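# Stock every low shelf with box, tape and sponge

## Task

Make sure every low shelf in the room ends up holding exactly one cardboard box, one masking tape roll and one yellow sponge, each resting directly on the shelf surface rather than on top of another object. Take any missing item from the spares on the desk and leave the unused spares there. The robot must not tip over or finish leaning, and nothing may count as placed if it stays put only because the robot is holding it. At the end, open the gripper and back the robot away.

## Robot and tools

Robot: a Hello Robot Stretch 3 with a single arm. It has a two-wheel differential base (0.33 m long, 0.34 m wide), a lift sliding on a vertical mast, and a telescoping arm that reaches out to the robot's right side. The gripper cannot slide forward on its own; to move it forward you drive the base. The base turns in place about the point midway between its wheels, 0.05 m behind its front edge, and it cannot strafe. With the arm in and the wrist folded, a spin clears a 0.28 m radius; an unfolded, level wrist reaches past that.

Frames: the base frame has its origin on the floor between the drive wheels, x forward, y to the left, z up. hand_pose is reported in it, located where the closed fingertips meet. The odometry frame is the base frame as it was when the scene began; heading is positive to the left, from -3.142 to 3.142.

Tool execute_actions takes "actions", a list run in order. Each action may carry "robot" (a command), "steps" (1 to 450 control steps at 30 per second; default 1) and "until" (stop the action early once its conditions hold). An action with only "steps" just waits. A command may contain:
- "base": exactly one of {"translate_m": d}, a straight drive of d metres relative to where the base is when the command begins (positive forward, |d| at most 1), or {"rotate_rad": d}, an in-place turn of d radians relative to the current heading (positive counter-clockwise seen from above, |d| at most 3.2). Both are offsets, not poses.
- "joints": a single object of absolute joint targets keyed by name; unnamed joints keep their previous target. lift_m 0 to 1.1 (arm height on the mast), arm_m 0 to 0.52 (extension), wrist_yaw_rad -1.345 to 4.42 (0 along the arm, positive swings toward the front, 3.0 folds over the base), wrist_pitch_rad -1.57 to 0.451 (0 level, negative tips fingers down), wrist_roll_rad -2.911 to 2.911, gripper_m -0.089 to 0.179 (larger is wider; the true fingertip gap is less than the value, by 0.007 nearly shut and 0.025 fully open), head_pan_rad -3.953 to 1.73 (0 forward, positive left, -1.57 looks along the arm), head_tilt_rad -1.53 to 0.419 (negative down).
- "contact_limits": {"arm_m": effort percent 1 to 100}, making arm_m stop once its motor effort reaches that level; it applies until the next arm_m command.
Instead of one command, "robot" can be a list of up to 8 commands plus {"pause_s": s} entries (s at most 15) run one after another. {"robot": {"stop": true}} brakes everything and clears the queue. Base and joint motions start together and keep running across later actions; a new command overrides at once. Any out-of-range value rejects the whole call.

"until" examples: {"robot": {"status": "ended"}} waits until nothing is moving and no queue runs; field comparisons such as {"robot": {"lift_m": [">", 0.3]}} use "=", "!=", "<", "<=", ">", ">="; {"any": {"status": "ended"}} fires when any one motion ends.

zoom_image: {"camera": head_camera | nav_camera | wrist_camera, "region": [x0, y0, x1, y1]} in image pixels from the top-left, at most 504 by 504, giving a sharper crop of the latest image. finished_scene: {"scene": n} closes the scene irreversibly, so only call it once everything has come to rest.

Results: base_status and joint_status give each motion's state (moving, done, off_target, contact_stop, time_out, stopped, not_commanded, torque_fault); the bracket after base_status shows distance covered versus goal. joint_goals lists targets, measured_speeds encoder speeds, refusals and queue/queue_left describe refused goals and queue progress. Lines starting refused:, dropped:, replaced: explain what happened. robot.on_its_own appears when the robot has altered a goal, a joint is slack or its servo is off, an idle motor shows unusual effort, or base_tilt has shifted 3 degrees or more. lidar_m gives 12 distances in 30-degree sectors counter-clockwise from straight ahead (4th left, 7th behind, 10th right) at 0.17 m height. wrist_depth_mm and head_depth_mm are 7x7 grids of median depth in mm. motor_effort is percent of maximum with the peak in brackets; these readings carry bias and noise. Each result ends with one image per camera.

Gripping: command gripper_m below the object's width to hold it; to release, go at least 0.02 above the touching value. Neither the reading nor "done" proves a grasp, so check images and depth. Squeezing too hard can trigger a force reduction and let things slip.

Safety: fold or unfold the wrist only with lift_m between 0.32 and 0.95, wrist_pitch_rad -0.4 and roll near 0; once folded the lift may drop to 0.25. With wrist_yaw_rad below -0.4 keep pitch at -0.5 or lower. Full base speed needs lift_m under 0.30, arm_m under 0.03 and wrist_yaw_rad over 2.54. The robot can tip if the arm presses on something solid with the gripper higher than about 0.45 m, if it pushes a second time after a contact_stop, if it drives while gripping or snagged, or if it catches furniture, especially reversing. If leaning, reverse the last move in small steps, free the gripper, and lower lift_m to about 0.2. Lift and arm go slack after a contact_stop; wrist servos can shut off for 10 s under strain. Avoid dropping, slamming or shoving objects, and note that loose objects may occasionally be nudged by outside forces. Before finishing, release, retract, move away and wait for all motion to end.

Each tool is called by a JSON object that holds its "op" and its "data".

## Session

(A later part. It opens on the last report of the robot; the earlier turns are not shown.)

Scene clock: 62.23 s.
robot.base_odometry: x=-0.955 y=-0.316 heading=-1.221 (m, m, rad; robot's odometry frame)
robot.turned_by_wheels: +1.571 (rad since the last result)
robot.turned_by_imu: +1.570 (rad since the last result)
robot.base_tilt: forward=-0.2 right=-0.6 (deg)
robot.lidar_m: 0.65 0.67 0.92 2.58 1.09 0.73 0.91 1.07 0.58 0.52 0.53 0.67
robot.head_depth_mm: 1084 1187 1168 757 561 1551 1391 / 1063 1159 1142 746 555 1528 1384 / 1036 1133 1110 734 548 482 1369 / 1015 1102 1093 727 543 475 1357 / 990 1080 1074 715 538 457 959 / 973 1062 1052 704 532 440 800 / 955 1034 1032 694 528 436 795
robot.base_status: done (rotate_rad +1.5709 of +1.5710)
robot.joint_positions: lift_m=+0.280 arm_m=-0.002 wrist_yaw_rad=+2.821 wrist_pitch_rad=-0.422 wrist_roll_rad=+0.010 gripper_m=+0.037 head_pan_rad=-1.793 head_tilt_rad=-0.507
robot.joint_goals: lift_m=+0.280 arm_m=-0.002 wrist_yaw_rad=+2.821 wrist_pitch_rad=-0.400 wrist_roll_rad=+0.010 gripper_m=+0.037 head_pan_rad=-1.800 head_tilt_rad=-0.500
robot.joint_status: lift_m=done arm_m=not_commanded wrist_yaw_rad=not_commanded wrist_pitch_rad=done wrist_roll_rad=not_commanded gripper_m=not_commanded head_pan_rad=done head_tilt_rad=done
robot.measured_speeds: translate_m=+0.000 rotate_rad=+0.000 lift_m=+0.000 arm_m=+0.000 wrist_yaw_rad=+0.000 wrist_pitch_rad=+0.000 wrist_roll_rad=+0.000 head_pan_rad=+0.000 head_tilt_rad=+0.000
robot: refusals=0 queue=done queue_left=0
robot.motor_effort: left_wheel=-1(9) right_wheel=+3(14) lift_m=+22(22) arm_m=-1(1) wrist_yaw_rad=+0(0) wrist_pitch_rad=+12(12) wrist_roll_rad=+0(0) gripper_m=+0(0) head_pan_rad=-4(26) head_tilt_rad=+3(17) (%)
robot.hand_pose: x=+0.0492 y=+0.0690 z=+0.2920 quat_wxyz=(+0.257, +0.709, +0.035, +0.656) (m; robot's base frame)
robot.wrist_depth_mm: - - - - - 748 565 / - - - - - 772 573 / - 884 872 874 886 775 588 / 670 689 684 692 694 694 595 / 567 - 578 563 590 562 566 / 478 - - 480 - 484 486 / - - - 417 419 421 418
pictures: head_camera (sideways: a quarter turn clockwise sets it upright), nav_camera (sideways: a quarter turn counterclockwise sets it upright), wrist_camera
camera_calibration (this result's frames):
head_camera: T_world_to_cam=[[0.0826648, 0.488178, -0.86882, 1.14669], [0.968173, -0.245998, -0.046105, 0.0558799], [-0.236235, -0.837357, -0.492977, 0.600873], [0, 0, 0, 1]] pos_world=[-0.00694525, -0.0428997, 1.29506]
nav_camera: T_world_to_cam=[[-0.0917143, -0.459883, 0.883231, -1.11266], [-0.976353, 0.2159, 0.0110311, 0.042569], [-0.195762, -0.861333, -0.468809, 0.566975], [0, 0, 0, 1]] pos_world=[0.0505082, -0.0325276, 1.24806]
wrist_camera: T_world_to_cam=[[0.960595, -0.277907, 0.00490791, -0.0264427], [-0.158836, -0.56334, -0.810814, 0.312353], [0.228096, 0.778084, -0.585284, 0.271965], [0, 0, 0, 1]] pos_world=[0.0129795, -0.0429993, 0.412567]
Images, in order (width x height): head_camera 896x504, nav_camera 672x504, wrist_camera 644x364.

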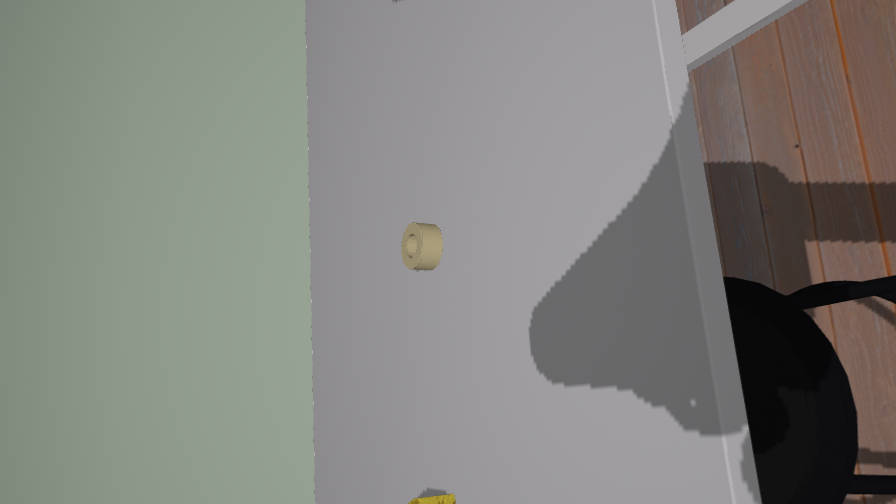

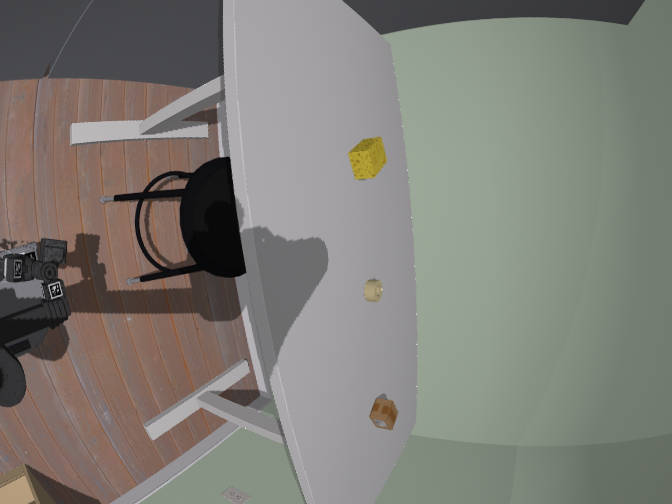

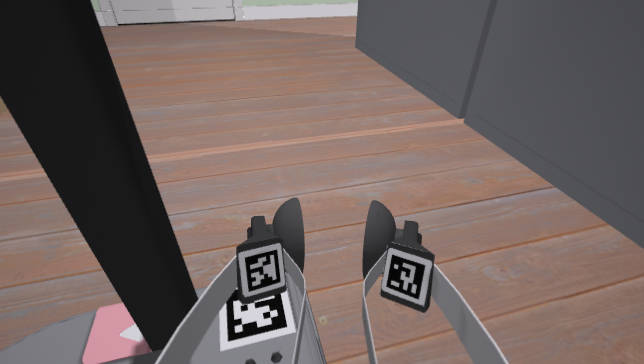

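{"op": "execute_actions", "data": {"actions": [{"robot":[{"base":{"translate_m":-0.17},"joints":{"lift_m":0.95}},{"joints":{"wrist_yaw_rad":1.6}},{"joints":{"lift_m":1.03,"wrist_pitch_rad":-0.3}},{"joints":{"wrist_yaw_rad":0,"gripper_m":0.15}},{"joints":{"arm_m":0.22}},{"joints":{"lift_m":0.95}}],"steps":450,"until":{"robot":{"status":"ended"}}},{"steps":200,"until":{"robot":{"status":"ended"}}}]}}

Scene clock: 83.30 s.
robot.base_odometry: x=-1.014 y=-0.156 heading=-1.221 (m, m, rad; robot's odometry frame)
robot.turned_by_wheels: +0.000 (rad since the last result)
robot.turned_by_imu: +0.001 (rad since the last result)
robot.base_tilt: forward=-0.2 right=-0.5 (deg)
robot.lidar_m: 0.82 0.85 1.17 2.59 1.04 0.57 0.91 0.95 0.95 0.56 0.59 0.85
robot.head_depth_mm: 1087 1183 1161 755 608 - - / 1060 1156 1137 763 - - 1352 / 1037 1126 1125 - - 997 1367 / 1014 1112 1160 - 523 476 1362 / 986 1083 1147 - 504 457 1346 / 972 1061 1081 - 498 450 1287 / 953 1034 1032 730 526 436 828
robot.base_status: done (translate_m -0.1700 of -0.1700)
robot.joint_positions: lift_m=+0.950 arm_m=+0.220 wrist_yaw_rad=+0.002 wrist_pitch_rad=-0.324 wrist_roll_rad=+0.010 gripper_m=+0.150 head_pan_rad=-1.793 head_tilt_rad=-0.507
robot.joint_goals: lift_m=+0.950 arm_m=+0.220 wrist_yaw_rad=+0.000 wrist_pitch_rad=-0.300 wrist_roll_rad=+0.010 gripper_m=+0.150 head_pan_rad=-1.800 head_tilt_rad=-0.500
robot.joint_status: lift_m=done arm_m=done wrist_yaw_rad=done wrist_pitch_rad=done wrist_roll_rad=not_commanded gripper_m=done head_pan_rad=done head_tilt_rad=done
robot.measured_speeds: translate_m=+0.000 rotate_rad=+0.000 lift_m=+0.000 arm_m=+0.000 wrist_yaw_rad=+0.000 wrist_pitch_rad=+0.000 wrist_roll_rad=+0.000 head_pan_rad=+0.000 head_tilt_rad=+0.000
robot: refusals=0 queue=done queue_left=0
robot.motor_effort: left_wheel=-1(8) right_wheel=+3(9) lift_m=+21(39) arm_m=+4(4) wrist_yaw_rad=-2(4) wrist_pitch_rad=+12(13) wrist_roll_rad=+0(0) gripper_m=+0(87) head_pan_rad=-3(4) head_tilt_rad=+3(3) (%)
robot.hand_pose: x=-0.0211 y=-0.6000 z=+0.9847 quat_wxyz=(+0.695, +0.114, -0.701, -0.114) (m; robot's base frame)
robot.wrist_depth_mm: 646 637 621 615 609 594 594 / 601 606 658 654 627 615 614 / 382 382 389 391 392 395 403 / 275 278 280 253 286 286 288 / 218 229 220 221 223 233 226 / 183 - 182 182 183 178 183 / - 153 153 155 155 155 156
pictures: head_camera (sideways: a quarter turn clockwise sets it upright), nav_camera (sideways: a quarter turn counterclockwise sets it upright), wrist_camera
camera_calibration (this result's frames):
head_camera: T_world_to_cam=[[0.082665, 0.488179, -0.86882, 1.14669], [0.968173, -0.245998, -0.046105, 0.0558799], [-0.236235, -0.837357, -0.492977, 0.600874], [0, 0, 0, 1]] pos_world=[-0.00694527, -0.0428996, 1.29506]
nav_camera: T_world_to_cam=[[-0.0917145, -0.459883, 0.88323, -1.11266], [-0.976353, 0.2159, 0.0110311, 0.042569], [-0.195763, -0.861333, -0.468809, 0.566975], [0, 0, 0, 1]] pos_world=[0.0505082, -0.0325276, 1.24806]
wrist_camera: T_world_to_cam=[[-0.999169, -0.0398131, 0.00868962, -0.0504218], [-0.0275151, 0.501842, -0.864522, 1.18072], [0.0300584, -0.864043, -0.502521, 0.143048], [0, 0, 0, 1]] pos_world=[-0.022192, -0.470943, 1.09308]
Images, in order (width x height): head_camera 896x504, nav_camera 672x504, wrist_camera 644x364.

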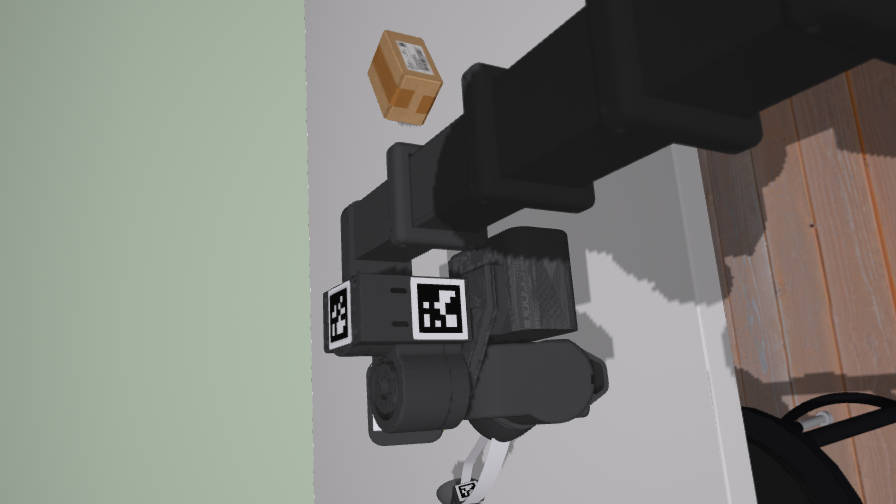

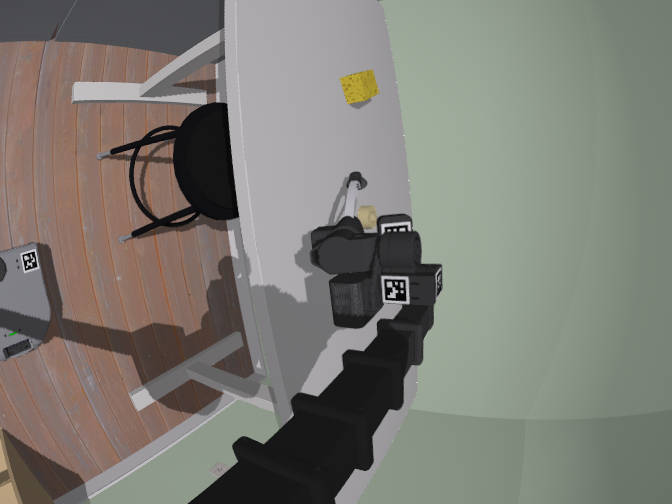

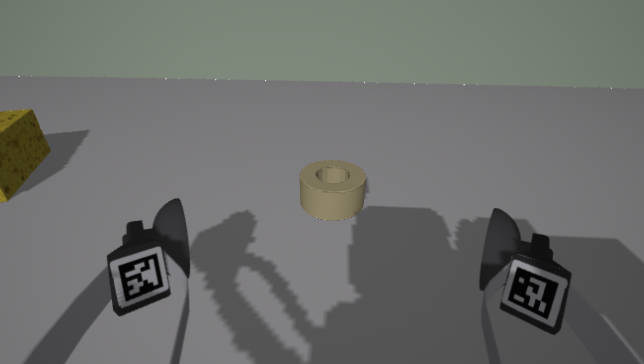

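{"op": "execute_actions", "data": {"actions": [{"robot":[{"joints":{"lift_m":0.94}},{"joints":{"arm_m":0.315}},{"joints":{"gripper_m":0.02}},{"pause_s":0.5},{"joints":{"lift_m":1.02}},{"joints":{"arm_m":0,"head_pan_rad":-1.57,"head_tilt_rad":-0.7}},{"base":{"rotate_rad":-1.571}},{"base":{"translate_m":-0.75},"joints":{"lift_m":0.7}}],"steps":450,"until":{"robot":{"status":"ended"}}},{"steps":300,"until":{"robot":{"status":"ended"}}}]}}

Scene clock: 109.63 s.
robot.base_odometry: x=-0.309 y=+0.101 heading=-2.792 (m, m, rad; robot's odometry frame)
robot.turned_by_wheels: -1.571 (rad since the last result)
robot.turned_by_imu: -1.573 (rad since the last result)
robot.base_tilt: forward=-0.3 right=-0.6 (deg)
robot.lidar_m: 1.29 1.16 0.85 0.82 0.85 1.17 1.83 0.87 0.95 0.53 0.72 1.30
robot.head_depth_mm: 778 874 985 1080 904 1034 1205 / 781 869 990 1070 898 1032 1205 / 780 873 993 1061 887 1043 1189 / 778 867 984 1073 882 992 - / 776 869 988 1070 872 1063 1172 / 780 874 980 1055 862 1040 1168 / 778 870 988 1052 859 1037 1158
robot.base_status: done (translate_m -0.7500 of -0.7500)
robot.joint_positions: lift_m=+0.700 arm_m=+0.000 wrist_yaw_rad=+0.002 wrist_pitch_rad=-0.324 wrist_roll_rad=+0.010 gripper_m=+0.021 head_pan_rad=-1.577 head_tilt_rad=-0.691
robot.joint_goals: lift_m=+0.700 arm_m=+0.000 wrist_yaw_rad=+0.000 wrist_pitch_rad=-0.300 wrist_roll_rad=+0.010 gripper_m=+0.020 head_pan_rad=-1.570 head_tilt_rad=-0.700
robot.joint_status: lift_m=done arm_m=done wrist_yaw_rad=done wrist_pitch_rad=done wrist_roll_rad=not_commanded gripper_m=done head_pan_rad=done head_tilt_rad=done
robot.measured_speeds: translate_m=+0.000 rotate_rad=+0.000 lift_m=+0.000 arm_m=+0.000 wrist_yaw_rad=+0.000 wrist_pitch_rad=+0.000 wrist_roll_rad=+0.000 head_pan_rad=+0.000 head_tilt_rad=+0.000
robot: refusals=0 queue=done queue_left=0
robot.motor_effort: left_wheel=+2(6) right_wheel=-3(8) lift_m=+22(38) arm_m=-4(5) wrist_yaw_rad=-1(2) wrist_pitch_rad=+12(12) wrist_roll_rad=+1(0) gripper_m=-12(89) head_pan_rad=+5(28) head_tilt_rad=-5(24) (%)
robot.hand_pose: x=-0.0211 y=-0.3805 z=+0.7347 quat_wxyz=(+0.695, +0.114, -0.701, -0.114) (m; robot's base frame)
robot.wrist_depth_mm: 608 602 594 584 572 575 559 / 655 654 642 630 621 619 599 / 686 553 629 624 641 642 630 / 447 453 454 466 463 469 465 / 373 372 373 168 378 366 369 / 572 614 601 142 380 624 620 / 528 528 534 520 528 539 539
pictures: head_camera (sideways: a quarter turn clockwise sets it upright), nav_camera (sideways: a quarter turn counterclockwise sets it upright), wrist_camera
camera_calibration (this result's frames):
head_camera: T_world_to_cam=[[-0.0232264, 0.645593, -0.763328, 1.00981], [0.998469, -0.0233644, -0.0501418, 0.0609391], [-0.0502059, -0.763324, -0.644062, 0.796298], [0, 0, 0, 1]] pos_world=[0.00258723, -0.0426663, 1.28673]
nav_camera: T_world_to_cam=[[0.00829113, -0.622982, 0.782192, -0.981525], [-0.99995, -0.00082183, 0.00994478, 0.0441298], [-0.00555259, -0.782236, -0.622957, 0.766367], [0, 0, 0, 1]] pos_world=[0.0565208, -0.0119557, 1.24472]
wrist_camera: T_world_to_cam=[[-0.999176, -0.0396421, 0.00868948, -0.0394862], [-0.0274281, 0.50182, -0.864537, 0.854441], [0.0299115, -0.864063, -0.502493, 0.207021], [0, 0, 0, 1]] pos_world=[-0.0222102, -0.251461, 0.843066]
Images, in order (width x height): head_camera 896x504, nav_camera 672x504, wrist_camera 644x364.

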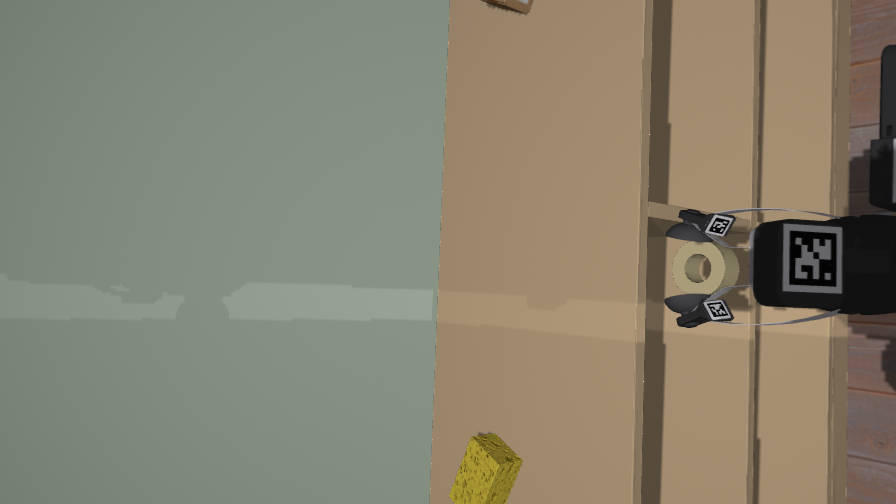

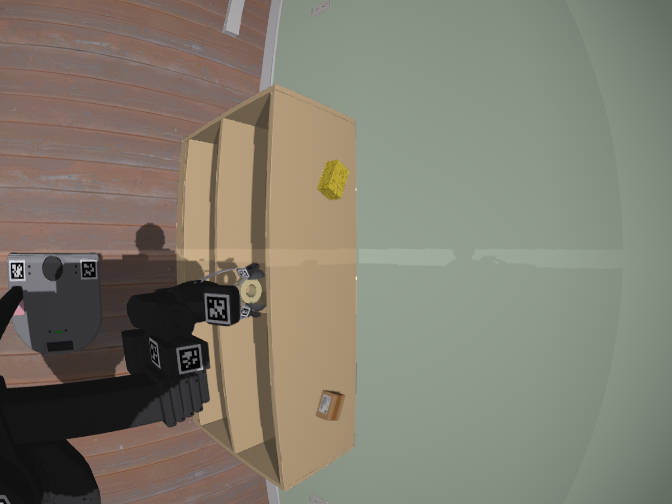

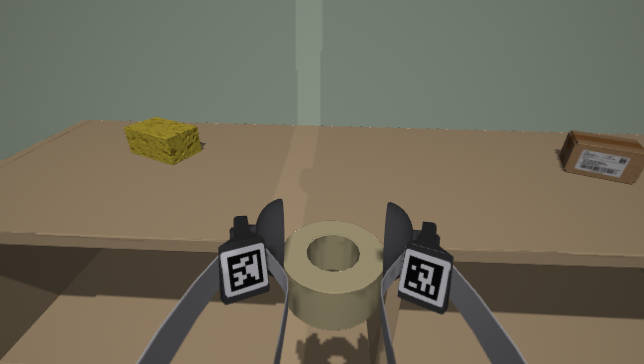

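{"op": "execute_actions", "data": {"actions": [{"robot":[{"joints":{"arm_m":0.29}},{"joints":{"lift_m":0.605}},{"joints":{"gripper_m":0.15}},{"joints":{"lift_m":0.68}},{"joints":{"arm_m":0}},{"base":{"translate_m":0.8},"joints":{"lift_m":1.05,"gripper_m":0.179}},{"base":{"rotate_rad":1.571}},{"base":{"translate_m":-0.3},"joints":{"arm_m":0.1}}],"steps":450,"until":{"robot":{"status":"ended"}}},{"steps":450,"until":{"robot":{"status":"ended"}}}]}}

Scene clock: 142.60 s.
robot.base_odometry: x=-1.163 y=+0.109 heading=-1.221 (m, m, rad; robot's odometry frame)
robot.turned_by_wheels: +1.571 (rad since the last result)
robot.turned_by_imu: +1.576 (rad since the last result)
robot.base_tilt: forward=-0.1 right=-0.5 (deg)
robot.lidar_m: 1.12 1.16 1.60 0.91 0.36 0.40 0.62 0.64 0.73 1.12 0.59 0.75
robot.head_depth_mm: - - - 530 450 1387 1250 / 932 - - 529 445 1328 1222 / 928 - - 508 442 1421 1234 / 945 - - 512 439 1413 1232 / 963 959 659 530 435 1402 1223 / 954 944 650 525 430 1394 1211 / 959 924 665 519 428 1358 1180
robot.base_status: done (translate_m -0.3000 of -0.3000)
robot.joint_positions: lift_m=+1.050 arm_m=+0.100 wrist_yaw_rad=+0.002 wrist_pitch_rad=-0.323 wrist_roll_rad=+0.010 gripper_m=+0.179 head_pan_rad=-1.577 head_tilt_rad=-0.692
robot.joint_goals: lift_m=+1.050 arm_m=+0.100 wrist_yaw_rad=+0.000 wrist_pitch_rad=-0.300 wrist_roll_rad=+0.010 gripper_m=+0.179 head_pan_rad=-1.570 head_tilt_rad=-0.700
robot.joint_status: lift_m=done arm_m=done wrist_yaw_rad=done wrist_pitch_rad=done wrist_roll_rad=not_commanded gripper_m=done head_pan_rad=done head_tilt_rad=done
robot.measured_speeds: translate_m=+0.000 rotate_rad=+0.000 lift_m=+0.000 arm_m=+0.000 wrist_yaw_rad=+0.000 wrist_pitch_rad=+0.000 wrist_roll_rad=+0.000 head_pan_rad=+0.000 head_tilt_rad=+0.000
robot: refusals=0 queue=done queue_left=0
robot.motor_effort: left_wheel=-1(4) right_wheel=+4(9) lift_m=+36(40) arm_m=+4(6) wrist_yaw_rad=-2(2) wrist_pitch_rad=+12(12) wrist_roll_rad=+0(0) gripper_m=+0(87) head_pan_rad=+4(4) head_tilt_rad=-4(5) (%)
robot.hand_pose: x=-0.0211 y=-0.4800 z=+1.0842 quat_wxyz=(+0.695, +0.114, -0.701, -0.114) (m; robot's base frame)
robot.wrist_depth_mm: 700 686 682 673 663 654 636 / 770 750 743 736 713 701 691 / 626 643 643 660 669 666 692 / 469 468 470 482 477 486 492 / 370 379 374 361 328 379 379 / 313 299 308 309 308 311 323 / 249 259 261 261 262 262 257
pictures: head_camera (sideways: a quarter turn clockwise sets it upright), nav_camera (sideways: a quarter turn counterclockwise sets it upright), wrist_camera
camera_calibration (this result's frames):
head_camera: T_world_to_cam=[[-0.0232264, 0.645656, -0.763275, 1.00974], [0.998469, -0.0233596, -0.0501433, 0.0609409], [-0.0502051, -0.763271, -0.644125, 0.79638], [0, 0, 0, 1]] pos_world=[0.00258726, -0.042665, 1.28673]
nav_camera: T_world_to_cam=[[0.00829111, -0.623046, 0.782141, -0.981458], [-0.99995, -0.000823247, 0.00994421, 0.0441305], [-0.00555181, -0.782185, -0.623022, 0.766451], [0, 0, 0, 1]] pos_world=[0.0565209, -0.011951, 1.24472]
wrist_camera: T_world_to_cam=[[-0.999177, -0.0396158, 0.00870514, -0.0464781], [-0.0274163, 0.501468, -0.864742, 1.20659], [0.0298921, -0.864269, -0.502142, 0.296163], [0, 0, 0, 1]] pos_world=[-0.0222126, -0.350941, 1.19251]
Images, in order (width x height): head_camera 896x504, nav_camera 672x504, wrist_camera 644x364.

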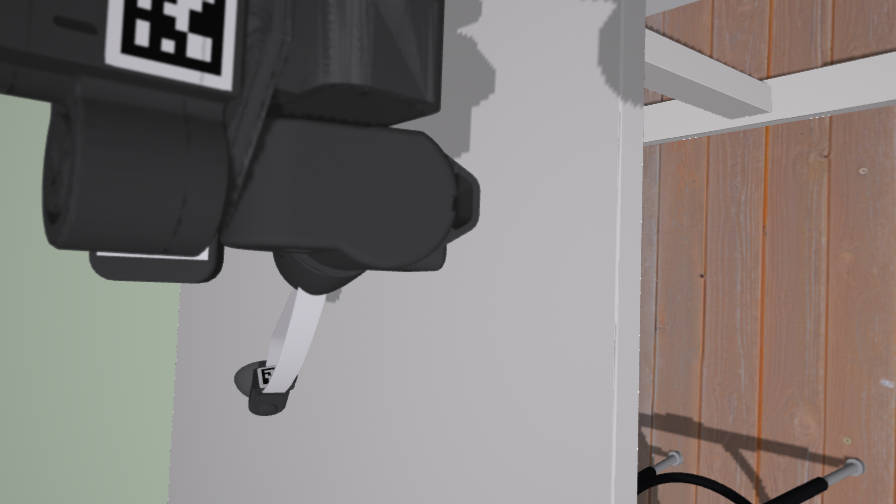

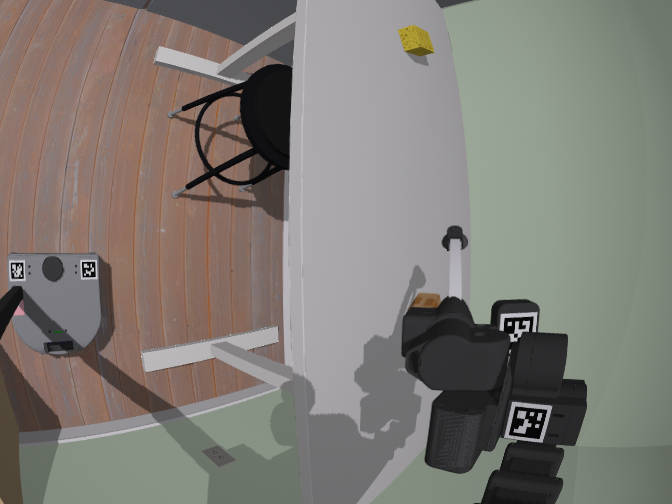

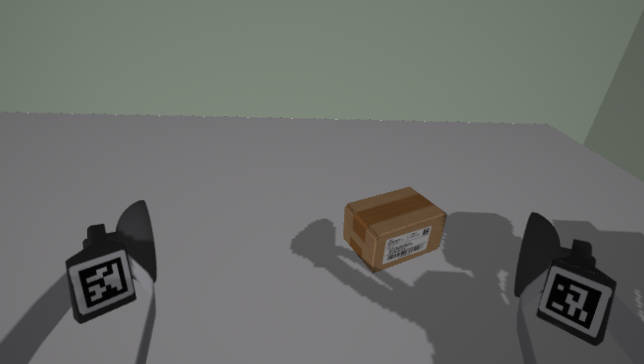

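{"op": "execute_actions", "data": {"actions": [{"robot":[{"base":{"translate_m":-0.2},"joints":{"wrist_yaw_rad":0.6,"arm_m":0.285}},{"joints":{"lift_m":1.0}}],"steps":450,"until":{"robot":{"status":"ended"}}}]}}

Scene clock: 150.70 s.
robot.base_odometry: x=-1.232 y=+0.296 heading=-1.221 (m, m, rad; robot's odometry frame)
robot.turned_by_wheels: +0.000 (rad since the last result)
robot.turned_by_imu: +0.001 (rad since the last result)
robot.base_tilt: forward=+0.0 right=-0.5 (deg)
robot.lidar_m: 1.32 1.37 1.88 0.29 0.29 0.40 0.42 0.44 0.60 0.66 0.71 0.91
robot.head_depth_mm: 940 - 692 554 451 1147 1127 / 934 - 709 549 447 1408 1239 / 931 - 670 542 442 1257 1214 / 941 - 638 536 439 1419 1222 / 955 - 643 531 434 1407 1219 / 956 936 625 526 430 1391 1211 / 959 930 638 520 428 1383 1206
robot.base_status: done (translate_m -0.2000 of -0.2000)
robot.joint_positions: lift_m=+1.000 arm_m=+0.285 wrist_yaw_rad=+0.598 wrist_pitch_rad=-0.323 wrist_roll_rad=+0.010 gripper_m=+0.179 head_pan_rad=-1.577 head_tilt_rad=-0.692
robot.joint_goals: lift_m=+1.000 arm_m=+0.285 wrist_yaw_rad=+0.600 wrist_pitch_rad=-0.300 wrist_roll_rad=+0.010 gripper_m=+0.179 head_pan_rad=-1.570 head_tilt_rad=-0.700
robot.joint_status: lift_m=done arm_m=done wrist_yaw_rad=done wrist_pitch_rad=done wrist_roll_rad=not_commanded gripper_m=done head_pan_rad=done head_tilt_rad=done
robot.measured_speeds: translate_m=+0.000 rotate_rad=+0.000 lift_m=+0.000 arm_m=+0.000 wrist_yaw_rad=+0.000 wrist_pitch_rad=+0.000 wrist_roll_rad=+0.000 head_pan_rad=+0.000 head_tilt_rad=+0.000
robot: refusals=0 queue=done queue_left=0
robot.motor_effort: left_wheel=-1(5) right_wheel=+4(5) lift_m=+22(38) arm_m=+3(6) wrist_yaw_rad=+2(3) wrist_pitch_rad=+12(12) wrist_roll_rad=+0(1) gripper_m=+0(0) head_pan_rad=+4(5) head_tilt_rad=-4(4) (%)
robot.hand_pose: x=+0.1110 y=-0.6243 z=+1.0348 quat_wxyz=(+0.698, +0.315, -0.636, +0.095) (m; robot's base frame)
robot.wrist_depth_mm: 940 - 820 662 557 473 417 / 810 828 814 708 576 499 442 / 513 514 521 529 524 507 464 / 371 376 374 378 381 381 389 / 293 305 296 297 298 304 302 / 251 239 243 182 196 246 257 / 200 206 201 176 176 208 204
pictures: head_camera (sideways: a quarter turn clockwise sets it upright), nav_camera (sideways: a quarter turn counterclockwise sets it upright), wrist_camera
camera_calibration (this result's frames):
head_camera: T_world_to_cam=[[-0.0232259, 0.645708, -0.763231, 1.00968], [0.998469, -0.0233565, -0.0501445, 0.0609425], [-0.0502051, -0.763227, -0.644177, 0.796448], [0, 0, 0, 1]] pos_world=[0.00258726, -0.042664, 1.28673]
nav_camera: T_world_to_cam=[[0.00829064, -0.6231, 0.782099, -0.981402], [-0.99995, -0.000823686, 0.00994375, 0.0441311], [-0.00555174, -0.782142, -0.623075, 0.76652], [0, 0, 0, 1]] pos_world=[0.0565209, -0.0119471, 1.24471]
wrist_camera: T_world_to_cam=[[-0.804527, -0.593853, 0.00870539, -0.287365], [-0.304276, 0.399543, -0.864743, 1.20693], [0.510052, -0.698358, -0.502138, 0.193028], [0, 0, 0, 1]] pos_world=[0.0375936, -0.518073, 1.14312]
Images, in order (width x height): head_camera 896x504, nav_camera 672x504, wrist_camera 644x364.

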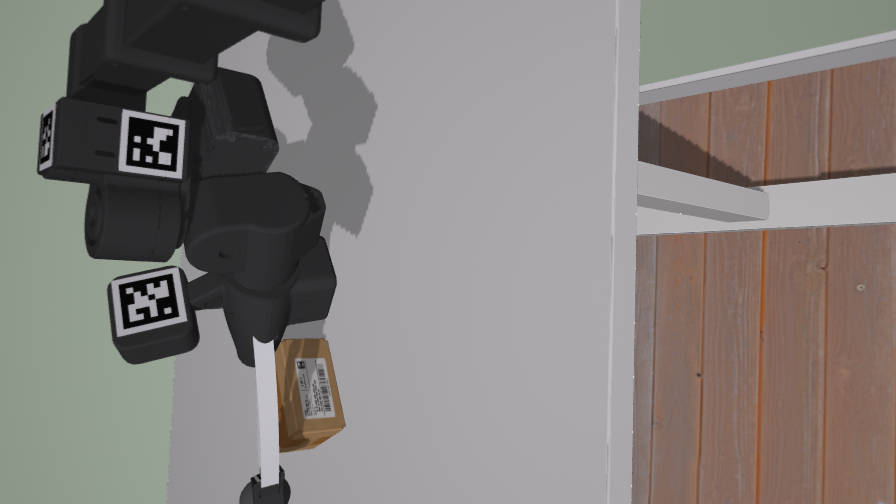

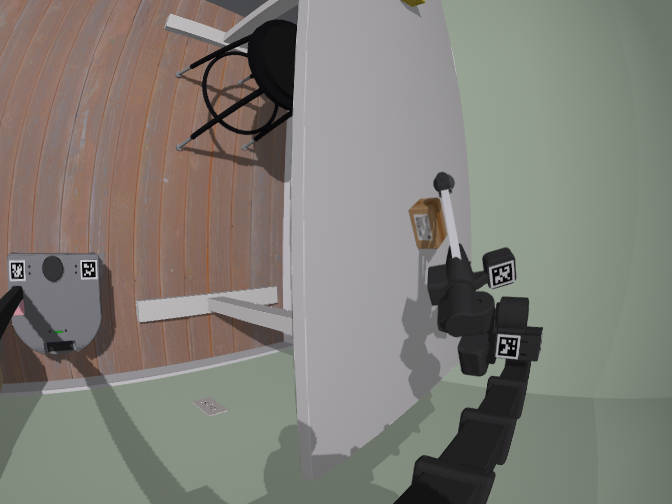

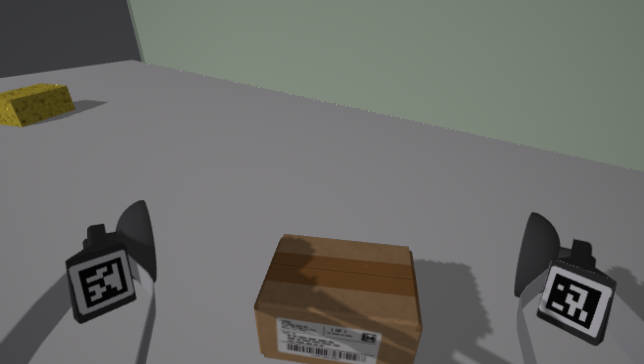

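Good alignment.

{"op": "execute_actions", "data": {"actions": [{"robot":[{"joints":{"lift_m":0.945}},{"joints":{"gripper_m":0.05}},{"pause_s":0.5},{"joints":{"lift_m":1.03}},{"joints":{"arm_m":0,"wrist_yaw_rad":1.6}},{"joints":{"lift_m":0.9,"wrist_pitch_rad":-0.4}},{"joints":{"wrist_yaw_rad":2.6}},{"joints":{"lift_m":0.28}}],"steps":450,"until":{"robot":{"status":"ended"}}},{"steps":300,"until":{"robot":{"status":"ended"}}}]}}

Scene clock: 171.30 s.
robot.base_odometry: x=-1.232 y=+0.296 heading=-1.221 (m, m, rad; robot's odometry frame)
robot.turned_by_wheels: +0.000 (rad since the last result)
robot.turned_by_imu: +0.001 (rad since the last result)
robot.base_tilt: forward=-0.1 right=-0.6 (deg)
robot.lidar_m: 1.32 1.37 1.88 0.29 0.29 0.40 0.42 0.44 0.60 0.66 0.71 0.92
robot.head_depth_mm: 959 1057 725 555 450 1151 1125 / 957 1015 712 549 446 1410 1242 / 954 995 701 542 441 1258 1213 / 962 974 693 537 439 1419 1228 / 958 955 685 533 435 1405 1223 / 955 935 673 525 431 1397 1212 / 961 923 664 520 426 1377 1203
robot.base_status: done (translate_m -0.2000 of -0.2000)
robot.joint_positions: lift_m=+0.280 arm_m=+0.000 wrist_yaw_rad=+2.597 wrist_pitch_rad=-0.425 wrist_roll_rad=+0.010 gripper_m=+0.051 head_pan_rad=-1.577 head_tilt_rad=-0.692
robot.joint_goals: lift_m=+0.280 arm_m=+0.000 wrist_yaw_rad=+2.600 wrist_pitch_rad=-0.400 wrist_roll_rad=+0.010 gripper_m=+0.050 head_pan_rad=-1.570 head_tilt_rad=-0.700
robot.joint_status: lift_m=done arm_m=done wrist_yaw_rad=done wrist_pitch_rad=done wrist_roll_rad=not_commanded gripper_m=done head_pan_rad=done head_tilt_rad=done
robot.measured_speeds: translate_m=+0.000 rotate_rad=+0.000 lift_m=+0.000 arm_m=+0.000 wrist_yaw_rad=+0.000 wrist_pitch_rad=+0.000 wrist_roll_rad=+0.000 head_pan_rad=+0.000 head_tilt_rad=+0.000
robot: refusals=0 queue=done queue_left=0
robot.motor_effort: left_wheel=-1(1) right_wheel=+4(4) lift_m=+23(38) arm_m=-4(4) wrist_yaw_rad=+4(6) wrist_pitch_rad=+13(13) wrist_roll_rad=+0(0) gripper_m=-18(95) head_pan_rad=+4(4) head_tilt_rad=-5(5) (%)
robot.hand_pose: x=+0.0946 y=+0.0460 z=+0.2915 quat_wxyz=(+0.330, +0.709, -0.044, +0.622) (m; robot's base frame)
robot.wrist_depth_mm: 250 - - - - - - / 265 - - - - - - / 281 803 850 891 890 885 903 / 300 564 682 173 663 684 702 / 330 371 149 143 138 573 565 / - 392 310 155 146 496 479 / - - 411 413 415 418 417
pictures: head_camera (sideways: a quarter turn clockwise sets it upright), nav_camera (sideways: a quarter turn counterclockwise sets it upright), wrist_camera
camera_calibration (this result's frames):
head_camera: T_world_to_cam=[[-0.0232542, 0.645709, -0.76323, 1.00968], [0.99847, -0.0233125, -0.0501445, 0.0609425], [-0.0501716, -0.763228, -0.644179, 0.79645], [0, 0, 0, 1]] pos_world=[0.00258913, -0.0426641, 1.28673]
nav_camera: T_world_to_cam=[[0.00831797, -0.623101, 0.782097, -0.981401], [-0.99995, -0.000867575, 0.00994373, 0.0441311], [-0.00551742, -0.782141, -0.623077, 0.766522], [0, 0, 0, 1]] pos_world=[0.0565214, -0.0119448, 1.24471]
wrist_camera: T_world_to_cam=[[0.874678, -0.48468, 0.00482594, -0.0587646], [-0.281118, -0.515381, -0.80954, 0.315146], [0.394855, 0.706731, -0.587045, 0.267283], [0, 0, 0, 1]] pos_world=[0.0344554, -0.0549588, 0.412314]
Images, in order (width x height): head_camera 896x504, nav_camera 672x504, wrist_camera 644x364.

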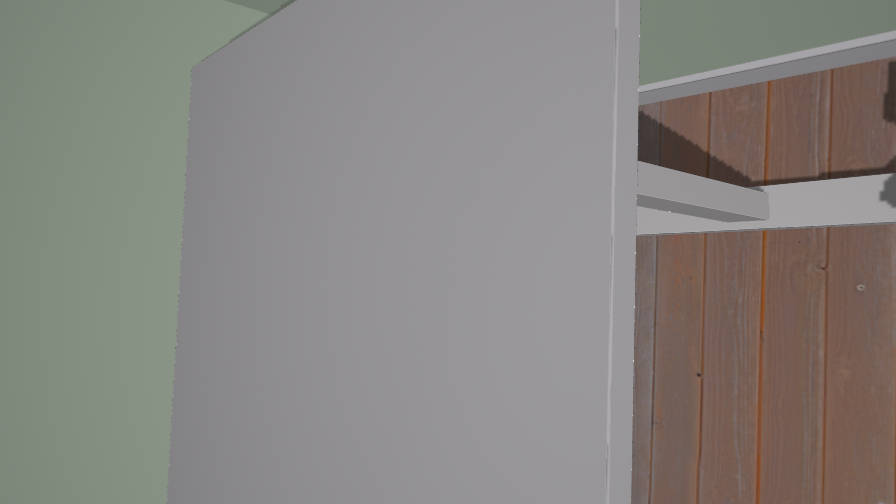

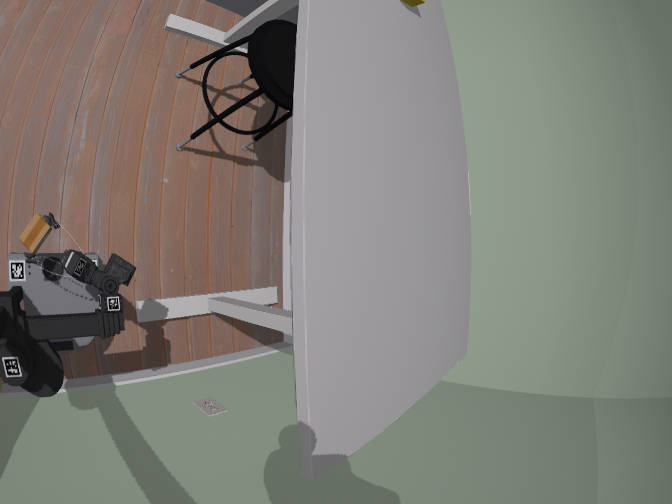

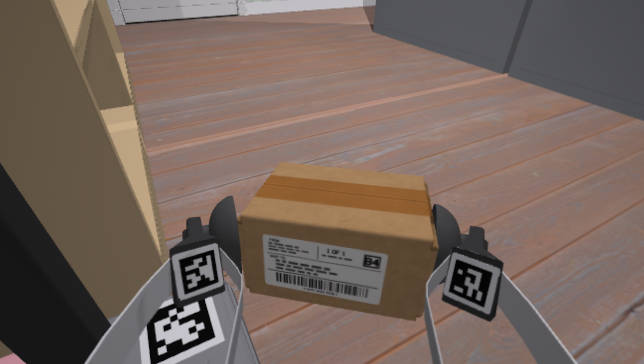

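{"op": "execute_actions", "data": {"actions": [{"robot":[{"base":{"translate_m":0.67}},{"base":{"rotate_rad":1.571}},{"base":{"translate_m":1.0}},{"base":{"translate_m":1.0}},{"base":{"translate_m":0.1}},{"base":{"rotate_rad":-1.571}},{"base":{"translate_m":1.0}},{"base":{"translate_m":1.0}}],"steps":450,"until":{"robot":{"status":"ended"}}},{"steps":450,"until":{"robot":{"status":"ended"}}},{"robot":[{"base":{"translate_m":0.5}},{"base":{"rotate_rad":-1.571}},{"base":{"translate_m":1.0}},{"base":{"translate_m":1.0}},{"base":{"translate_m":0.3}},{"base":{"rotate_rad":1.571}},{"joints":{"lift_m":0.7}},{"joints":{"wrist_yaw_rad":0}}],"steps":450,"until":{"robot":{"status":"ended"}}},{"steps":450,"until":{"robot":{"status":"ended"}}}]}}

Scene clock: 233.80 s.
robot.base_odometry: x=-0.333 y=-2.750 heading=-1.221 (m, m, rad; robot's odometry frame)
robot.turned_by_wheels: +0.000 (rad since the last result)
robot.turned_by_imu: +0.005 (rad since the last result)
robot.base_tilt: forward=-0.2 right=-0.6 (deg)
robot.lidar_m: 1.17 1.14 1.12 2.46 2.31 1.68 1.41 1.17 0.68 0.55 0.53 1.21
robot.head_depth_mm: 796 891 1012 1093 904 1037 1185 / 797 887 1012 1097 896 1030 1195 / 798 892 1007 1095 882 1025 1192 / 797 891 1013 1076 879 619 - / 798 888 1010 1065 870 806 1166 / 795 894 1015 1116 884 979 1164 / 797 894 1010 1160 1374 1387 1199
robot.base_status: done (rotate_rad +1.5709 of +1.5710)
robot.joint_positions: lift_m=+0.700 arm_m=+0.000 wrist_yaw_rad=+0.003 wrist_pitch_rad=-0.425 wrist_roll_rad=+0.010 gripper_m=+0.051 head_pan_rad=-1.577 head_tilt_rad=-0.692
robot.joint_goals: lift_m=+0.700 arm_m=+0.000 wrist_yaw_rad=+0.000 wrist_pitch_rad=-0.400 wrist_roll_rad=+0.010 gripper_m=+0.050 head_pan_rad=-1.570 head_tilt_rad=-0.700
robot.joint_status: lift_m=done arm_m=done wrist_yaw_rad=done wrist_pitch_rad=done wrist_roll_rad=not_commanded gripper_m=done head_pan_rad=done head_tilt_rad=done
robot.measured_speeds: translate_m=+0.000 rotate_rad=+0.000 lift_m=+0.000 arm_m=+0.000 wrist_yaw_rad=+0.000 wrist_pitch_rad=+0.000 wrist_roll_rad=+0.000 head_pan_rad=+0.000 head_tilt_rad=+0.000
robot: refusals=0 queue=done queue_left=0
robot.motor_effort: left_wheel=-2(8) right_wheel=+3(14) lift_m=+37(42) arm_m=-4(4) wrist_yaw_rad=-4(5) wrist_pitch_rad=+13(13) wrist_roll_rad=+0(0) gripper_m=-18(18) head_pan_rad=+5(5) head_tilt_rad=-4(4) (%)
robot.hand_pose: x=-0.0208 y=-0.3687 z=+0.7108 quat_wxyz=(+0.688, +0.150, -0.694, -0.149) (m; robot's base frame)
robot.wrist_depth_mm: 630 631 626 619 608 594 586 / 717 705 668 641 653 630 626 / 789 773 500 486 484 484 441 / 890 837 373 173 360 377 379 / - 963 149 143 138 615 451 / 929 947 505 154 147 592 498 / 816 823 600 517 502 512 473
pictures: head_camera (sideways: a quarter turn clockwise sets it upright), nav_camera (sideways: a quarter turn counterclockwise sets it upright), wrist_camera
camera_calibration (this result's frames):
head_camera: T_world_to_cam=[[-0.0233695, 0.64604, -0.762946, 1.00931], [0.998474, -0.0231093, -0.0501521, 0.0609524], [-0.0500314, -0.762954, -0.644514, 0.796885], [0, 0, 0, 1]] pos_world=[0.00259692, -0.0426581, 1.28671]
nav_camera: T_world_to_cam=[[0.00842911, -0.623443, 0.781824, -0.981045], [-0.99995, -0.00105348, 0.00994073, 0.044135], [-0.00537383, -0.781868, -0.62342, 0.766968], [0, 0, 0, 1]] pos_world=[0.0565237, -0.0119105, 1.24471]
wrist_camera: T_world_to_cam=[[-0.999117, -0.0417404, 0.00481235, -0.0365333], [-0.0284027, 0.586538, -0.809423, 0.819965], [0.0309631, -0.808845, -0.587206, 0.285773], [0, 0, 0, 1]] pos_world=[-0.0220603, -0.25132, 0.831682]
Images, in order (width x height): head_camera 896x504, nav_camera 672x504, wrist_camera 644x364.

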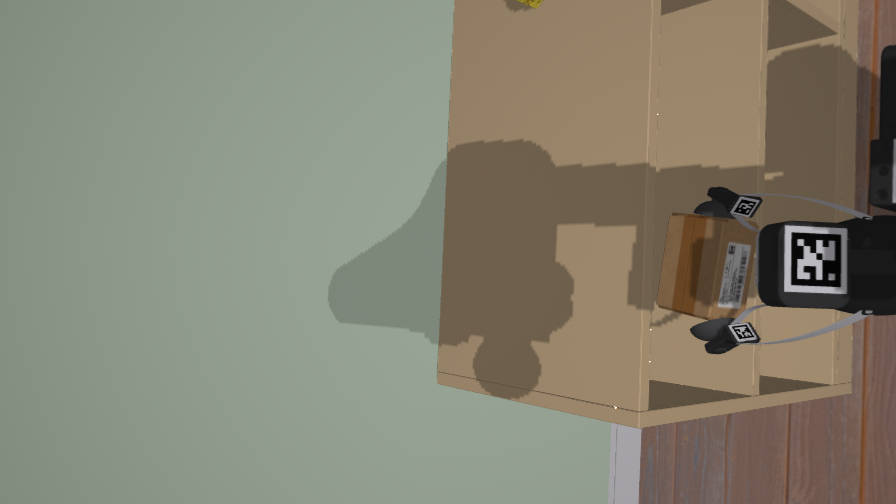

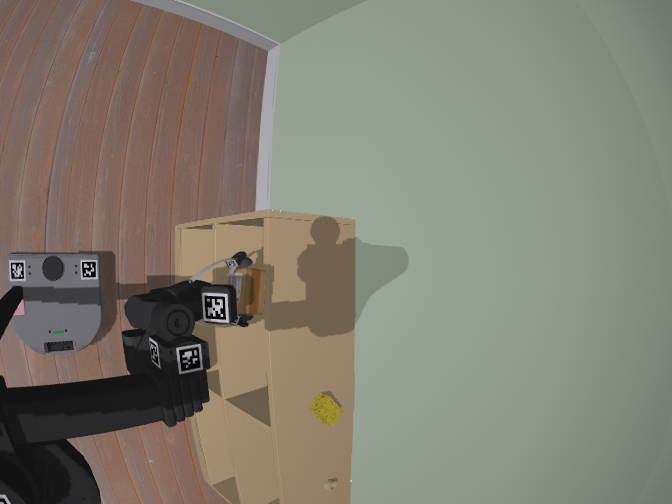

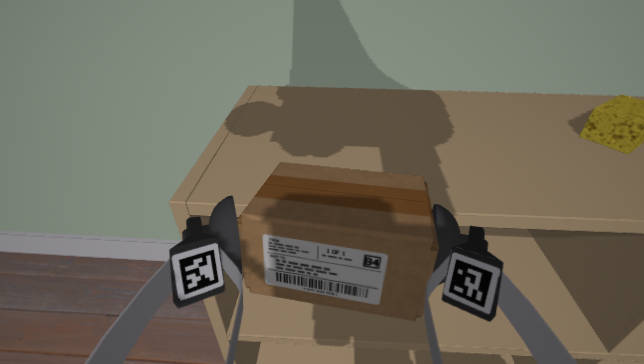

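{"op": "execute_actions", "data": {"actions": [{"robot":[{"base":{"translate_m":-0.08},"joints":{"arm_m":0.28,"wrist_pitch_rad":-0.3}},{"joints":{"lift_m":0.612}},{"joints":{"gripper_m":0.16}},{"joints":{"lift_m":0.7}},{"joints":{"arm_m":0}}],"steps":450,"until":{"robot":{"status":"ended"}}}]}}

{"op": "finished_scene", "data": {"scene": 2}}

Scene clock: 247.83 s.
robot.base_odometry: x=-0.361 y=-2.675 heading=-1.221 (m, m, rad; robot's odometry frame)
robot.turned_by_wheels: +0.000 (rad since the last result)
robot.turned_by_imu: +0.001 (rad since the last result)
robot.base_tilt: forward=-0.2 right=-0.6 (deg)
robot.lidar_m: 1.25 1.18 1.64 2.46 2.31 1.60 1.33 1.09 0.63 0.87 0.56 1.29
robot.head_depth_mm: 794 885 1006 1086 901 980 1196 / 794 891 1010 1095 896 1026 1192 / 795 887 1015 1084 888 1012 1191 / 796 886 1011 1079 878 1012 - / 798 888 1008 1066 871 1006 1174 / 795 888 1012 1060 862 1020 1167 / 794 893 1013 1142 880 994 1181
robot.base_status: done (translate_m -0.0800 of -0.0800)
robot.joint_positions: lift_m=+0.700 arm_m=+0.000 wrist_yaw_rad=+0.001 wrist_pitch_rad=-0.324 wrist_roll_rad=+0.010 gripper_m=+0.160 head_pan_rad=-1.577 head_tilt_rad=-0.692
robot.joint_goals: lift_m=+0.700 arm_m=+0.000 wrist_yaw_rad=+0.000 wrist_pitch_rad=-0.300 wrist_roll_rad=+0.010 gripper_m=+0.160 head_pan_rad=-1.570 head_tilt_rad=-0.700
robot.joint_status: lift_m=done arm_m=done wrist_yaw_rad=done wrist_pitch_rad=done wrist_roll_rad=not_commanded gripper_m=done head_pan_rad=done head_tilt_rad=done
robot.measured_speeds: translate_m=+0.000 rotate_rad=+0.000 lift_m=+0.000 arm_m=+0.000 wrist_yaw_rad=+0.000 wrist_pitch_rad=+0.000 wrist_roll_rad=+0.000 head_pan_rad=+0.000 head_tilt_rad=+0.000
robot: refusals=0 queue=done queue_left=0
robot.motor_effort: left_wheel=-1(4) right_wheel=+4(6) lift_m=+36(39) arm_m=-4(5) wrist_yaw_rad=-2(4) wrist_pitch_rad=+12(21) wrist_roll_rad=+0(0) gripper_m=+0(87) head_pan_rad=+4(4) head_tilt_rad=-5(5) (%)
robot.hand_pose: x=-0.0212 y=-0.3805 z=+0.7340 quat_wxyz=(+0.695, +0.114, -0.701, -0.114) (m; robot's base frame)
robot.wrist_depth_mm: 633 626 617 609 601 582 583 / 681 673 662 650 646 627 620 / 728 722 626 632 640 660 651 / 808 772 454 431 459 461 444 / 907 389 358 361 360 379 363 / - - 610 628 608 599 369 / 869 833 526 535 535 533 447
pictures: head_camera (sideways: a quarter turn clockwise sets it upright), nav_camera (sideways: a quarter turn counterclockwise sets it upright), wrist_camera
camera_calibration (this result's frames):
head_camera: T_world_to_cam=[[-0.0233695, 0.646039, -0.762946, 1.00931], [0.998474, -0.0231093, -0.0501521, 0.0609524], [-0.0500314, -0.762954, -0.644514, 0.796885], [0, 0, 0, 1]] pos_world=[0.00259692, -0.0426581, 1.28671]
nav_camera: T_world_to_cam=[[0.00842911, -0.623443, 0.781824, -0.981045], [-0.99995, -0.00105348, 0.00994073, 0.044135], [-0.00537384, -0.781868, -0.62342, 0.766968], [0, 0, 0, 1]] pos_world=[0.0565237, -0.0119105, 1.24471]
wrist_camera: T_world_to_cam=[[-0.999184, -0.0394365, 0.00867609, -0.0394402], [-0.0273221, 0.502081, -0.864389, 0.853839], [0.0297323, -0.863921, -0.502749, 0.206948], [0, 0, 0, 1]] pos_world=[-0.0222324, -0.251465, 0.842434]
Images, in order (width x height): head_camera 896x504, nav_camera 672x504, wrist_camera 644x364.

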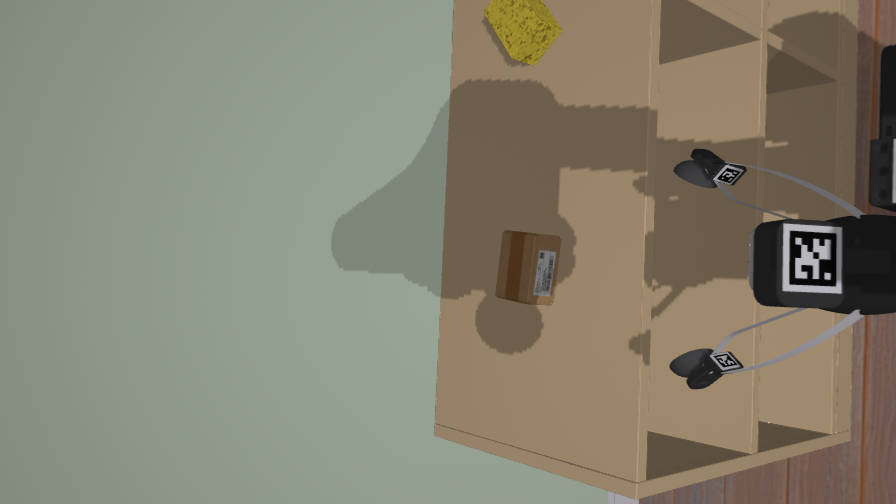

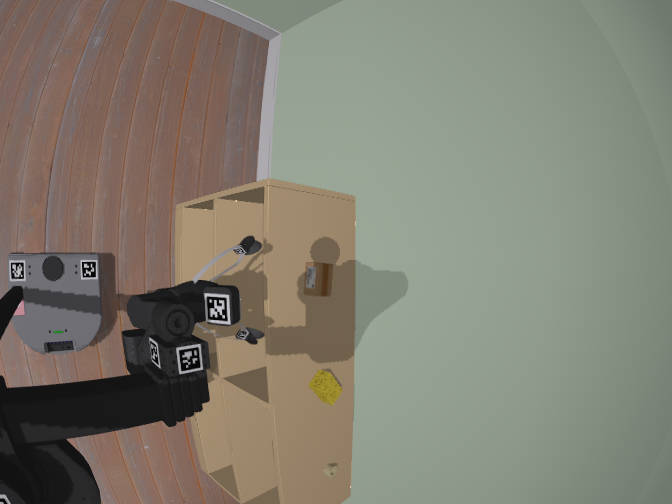

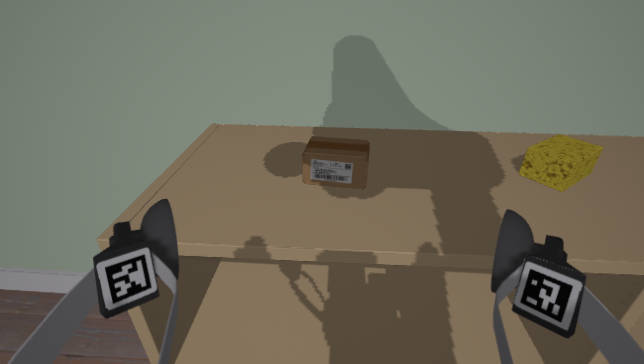

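The scene is finished: the task was done.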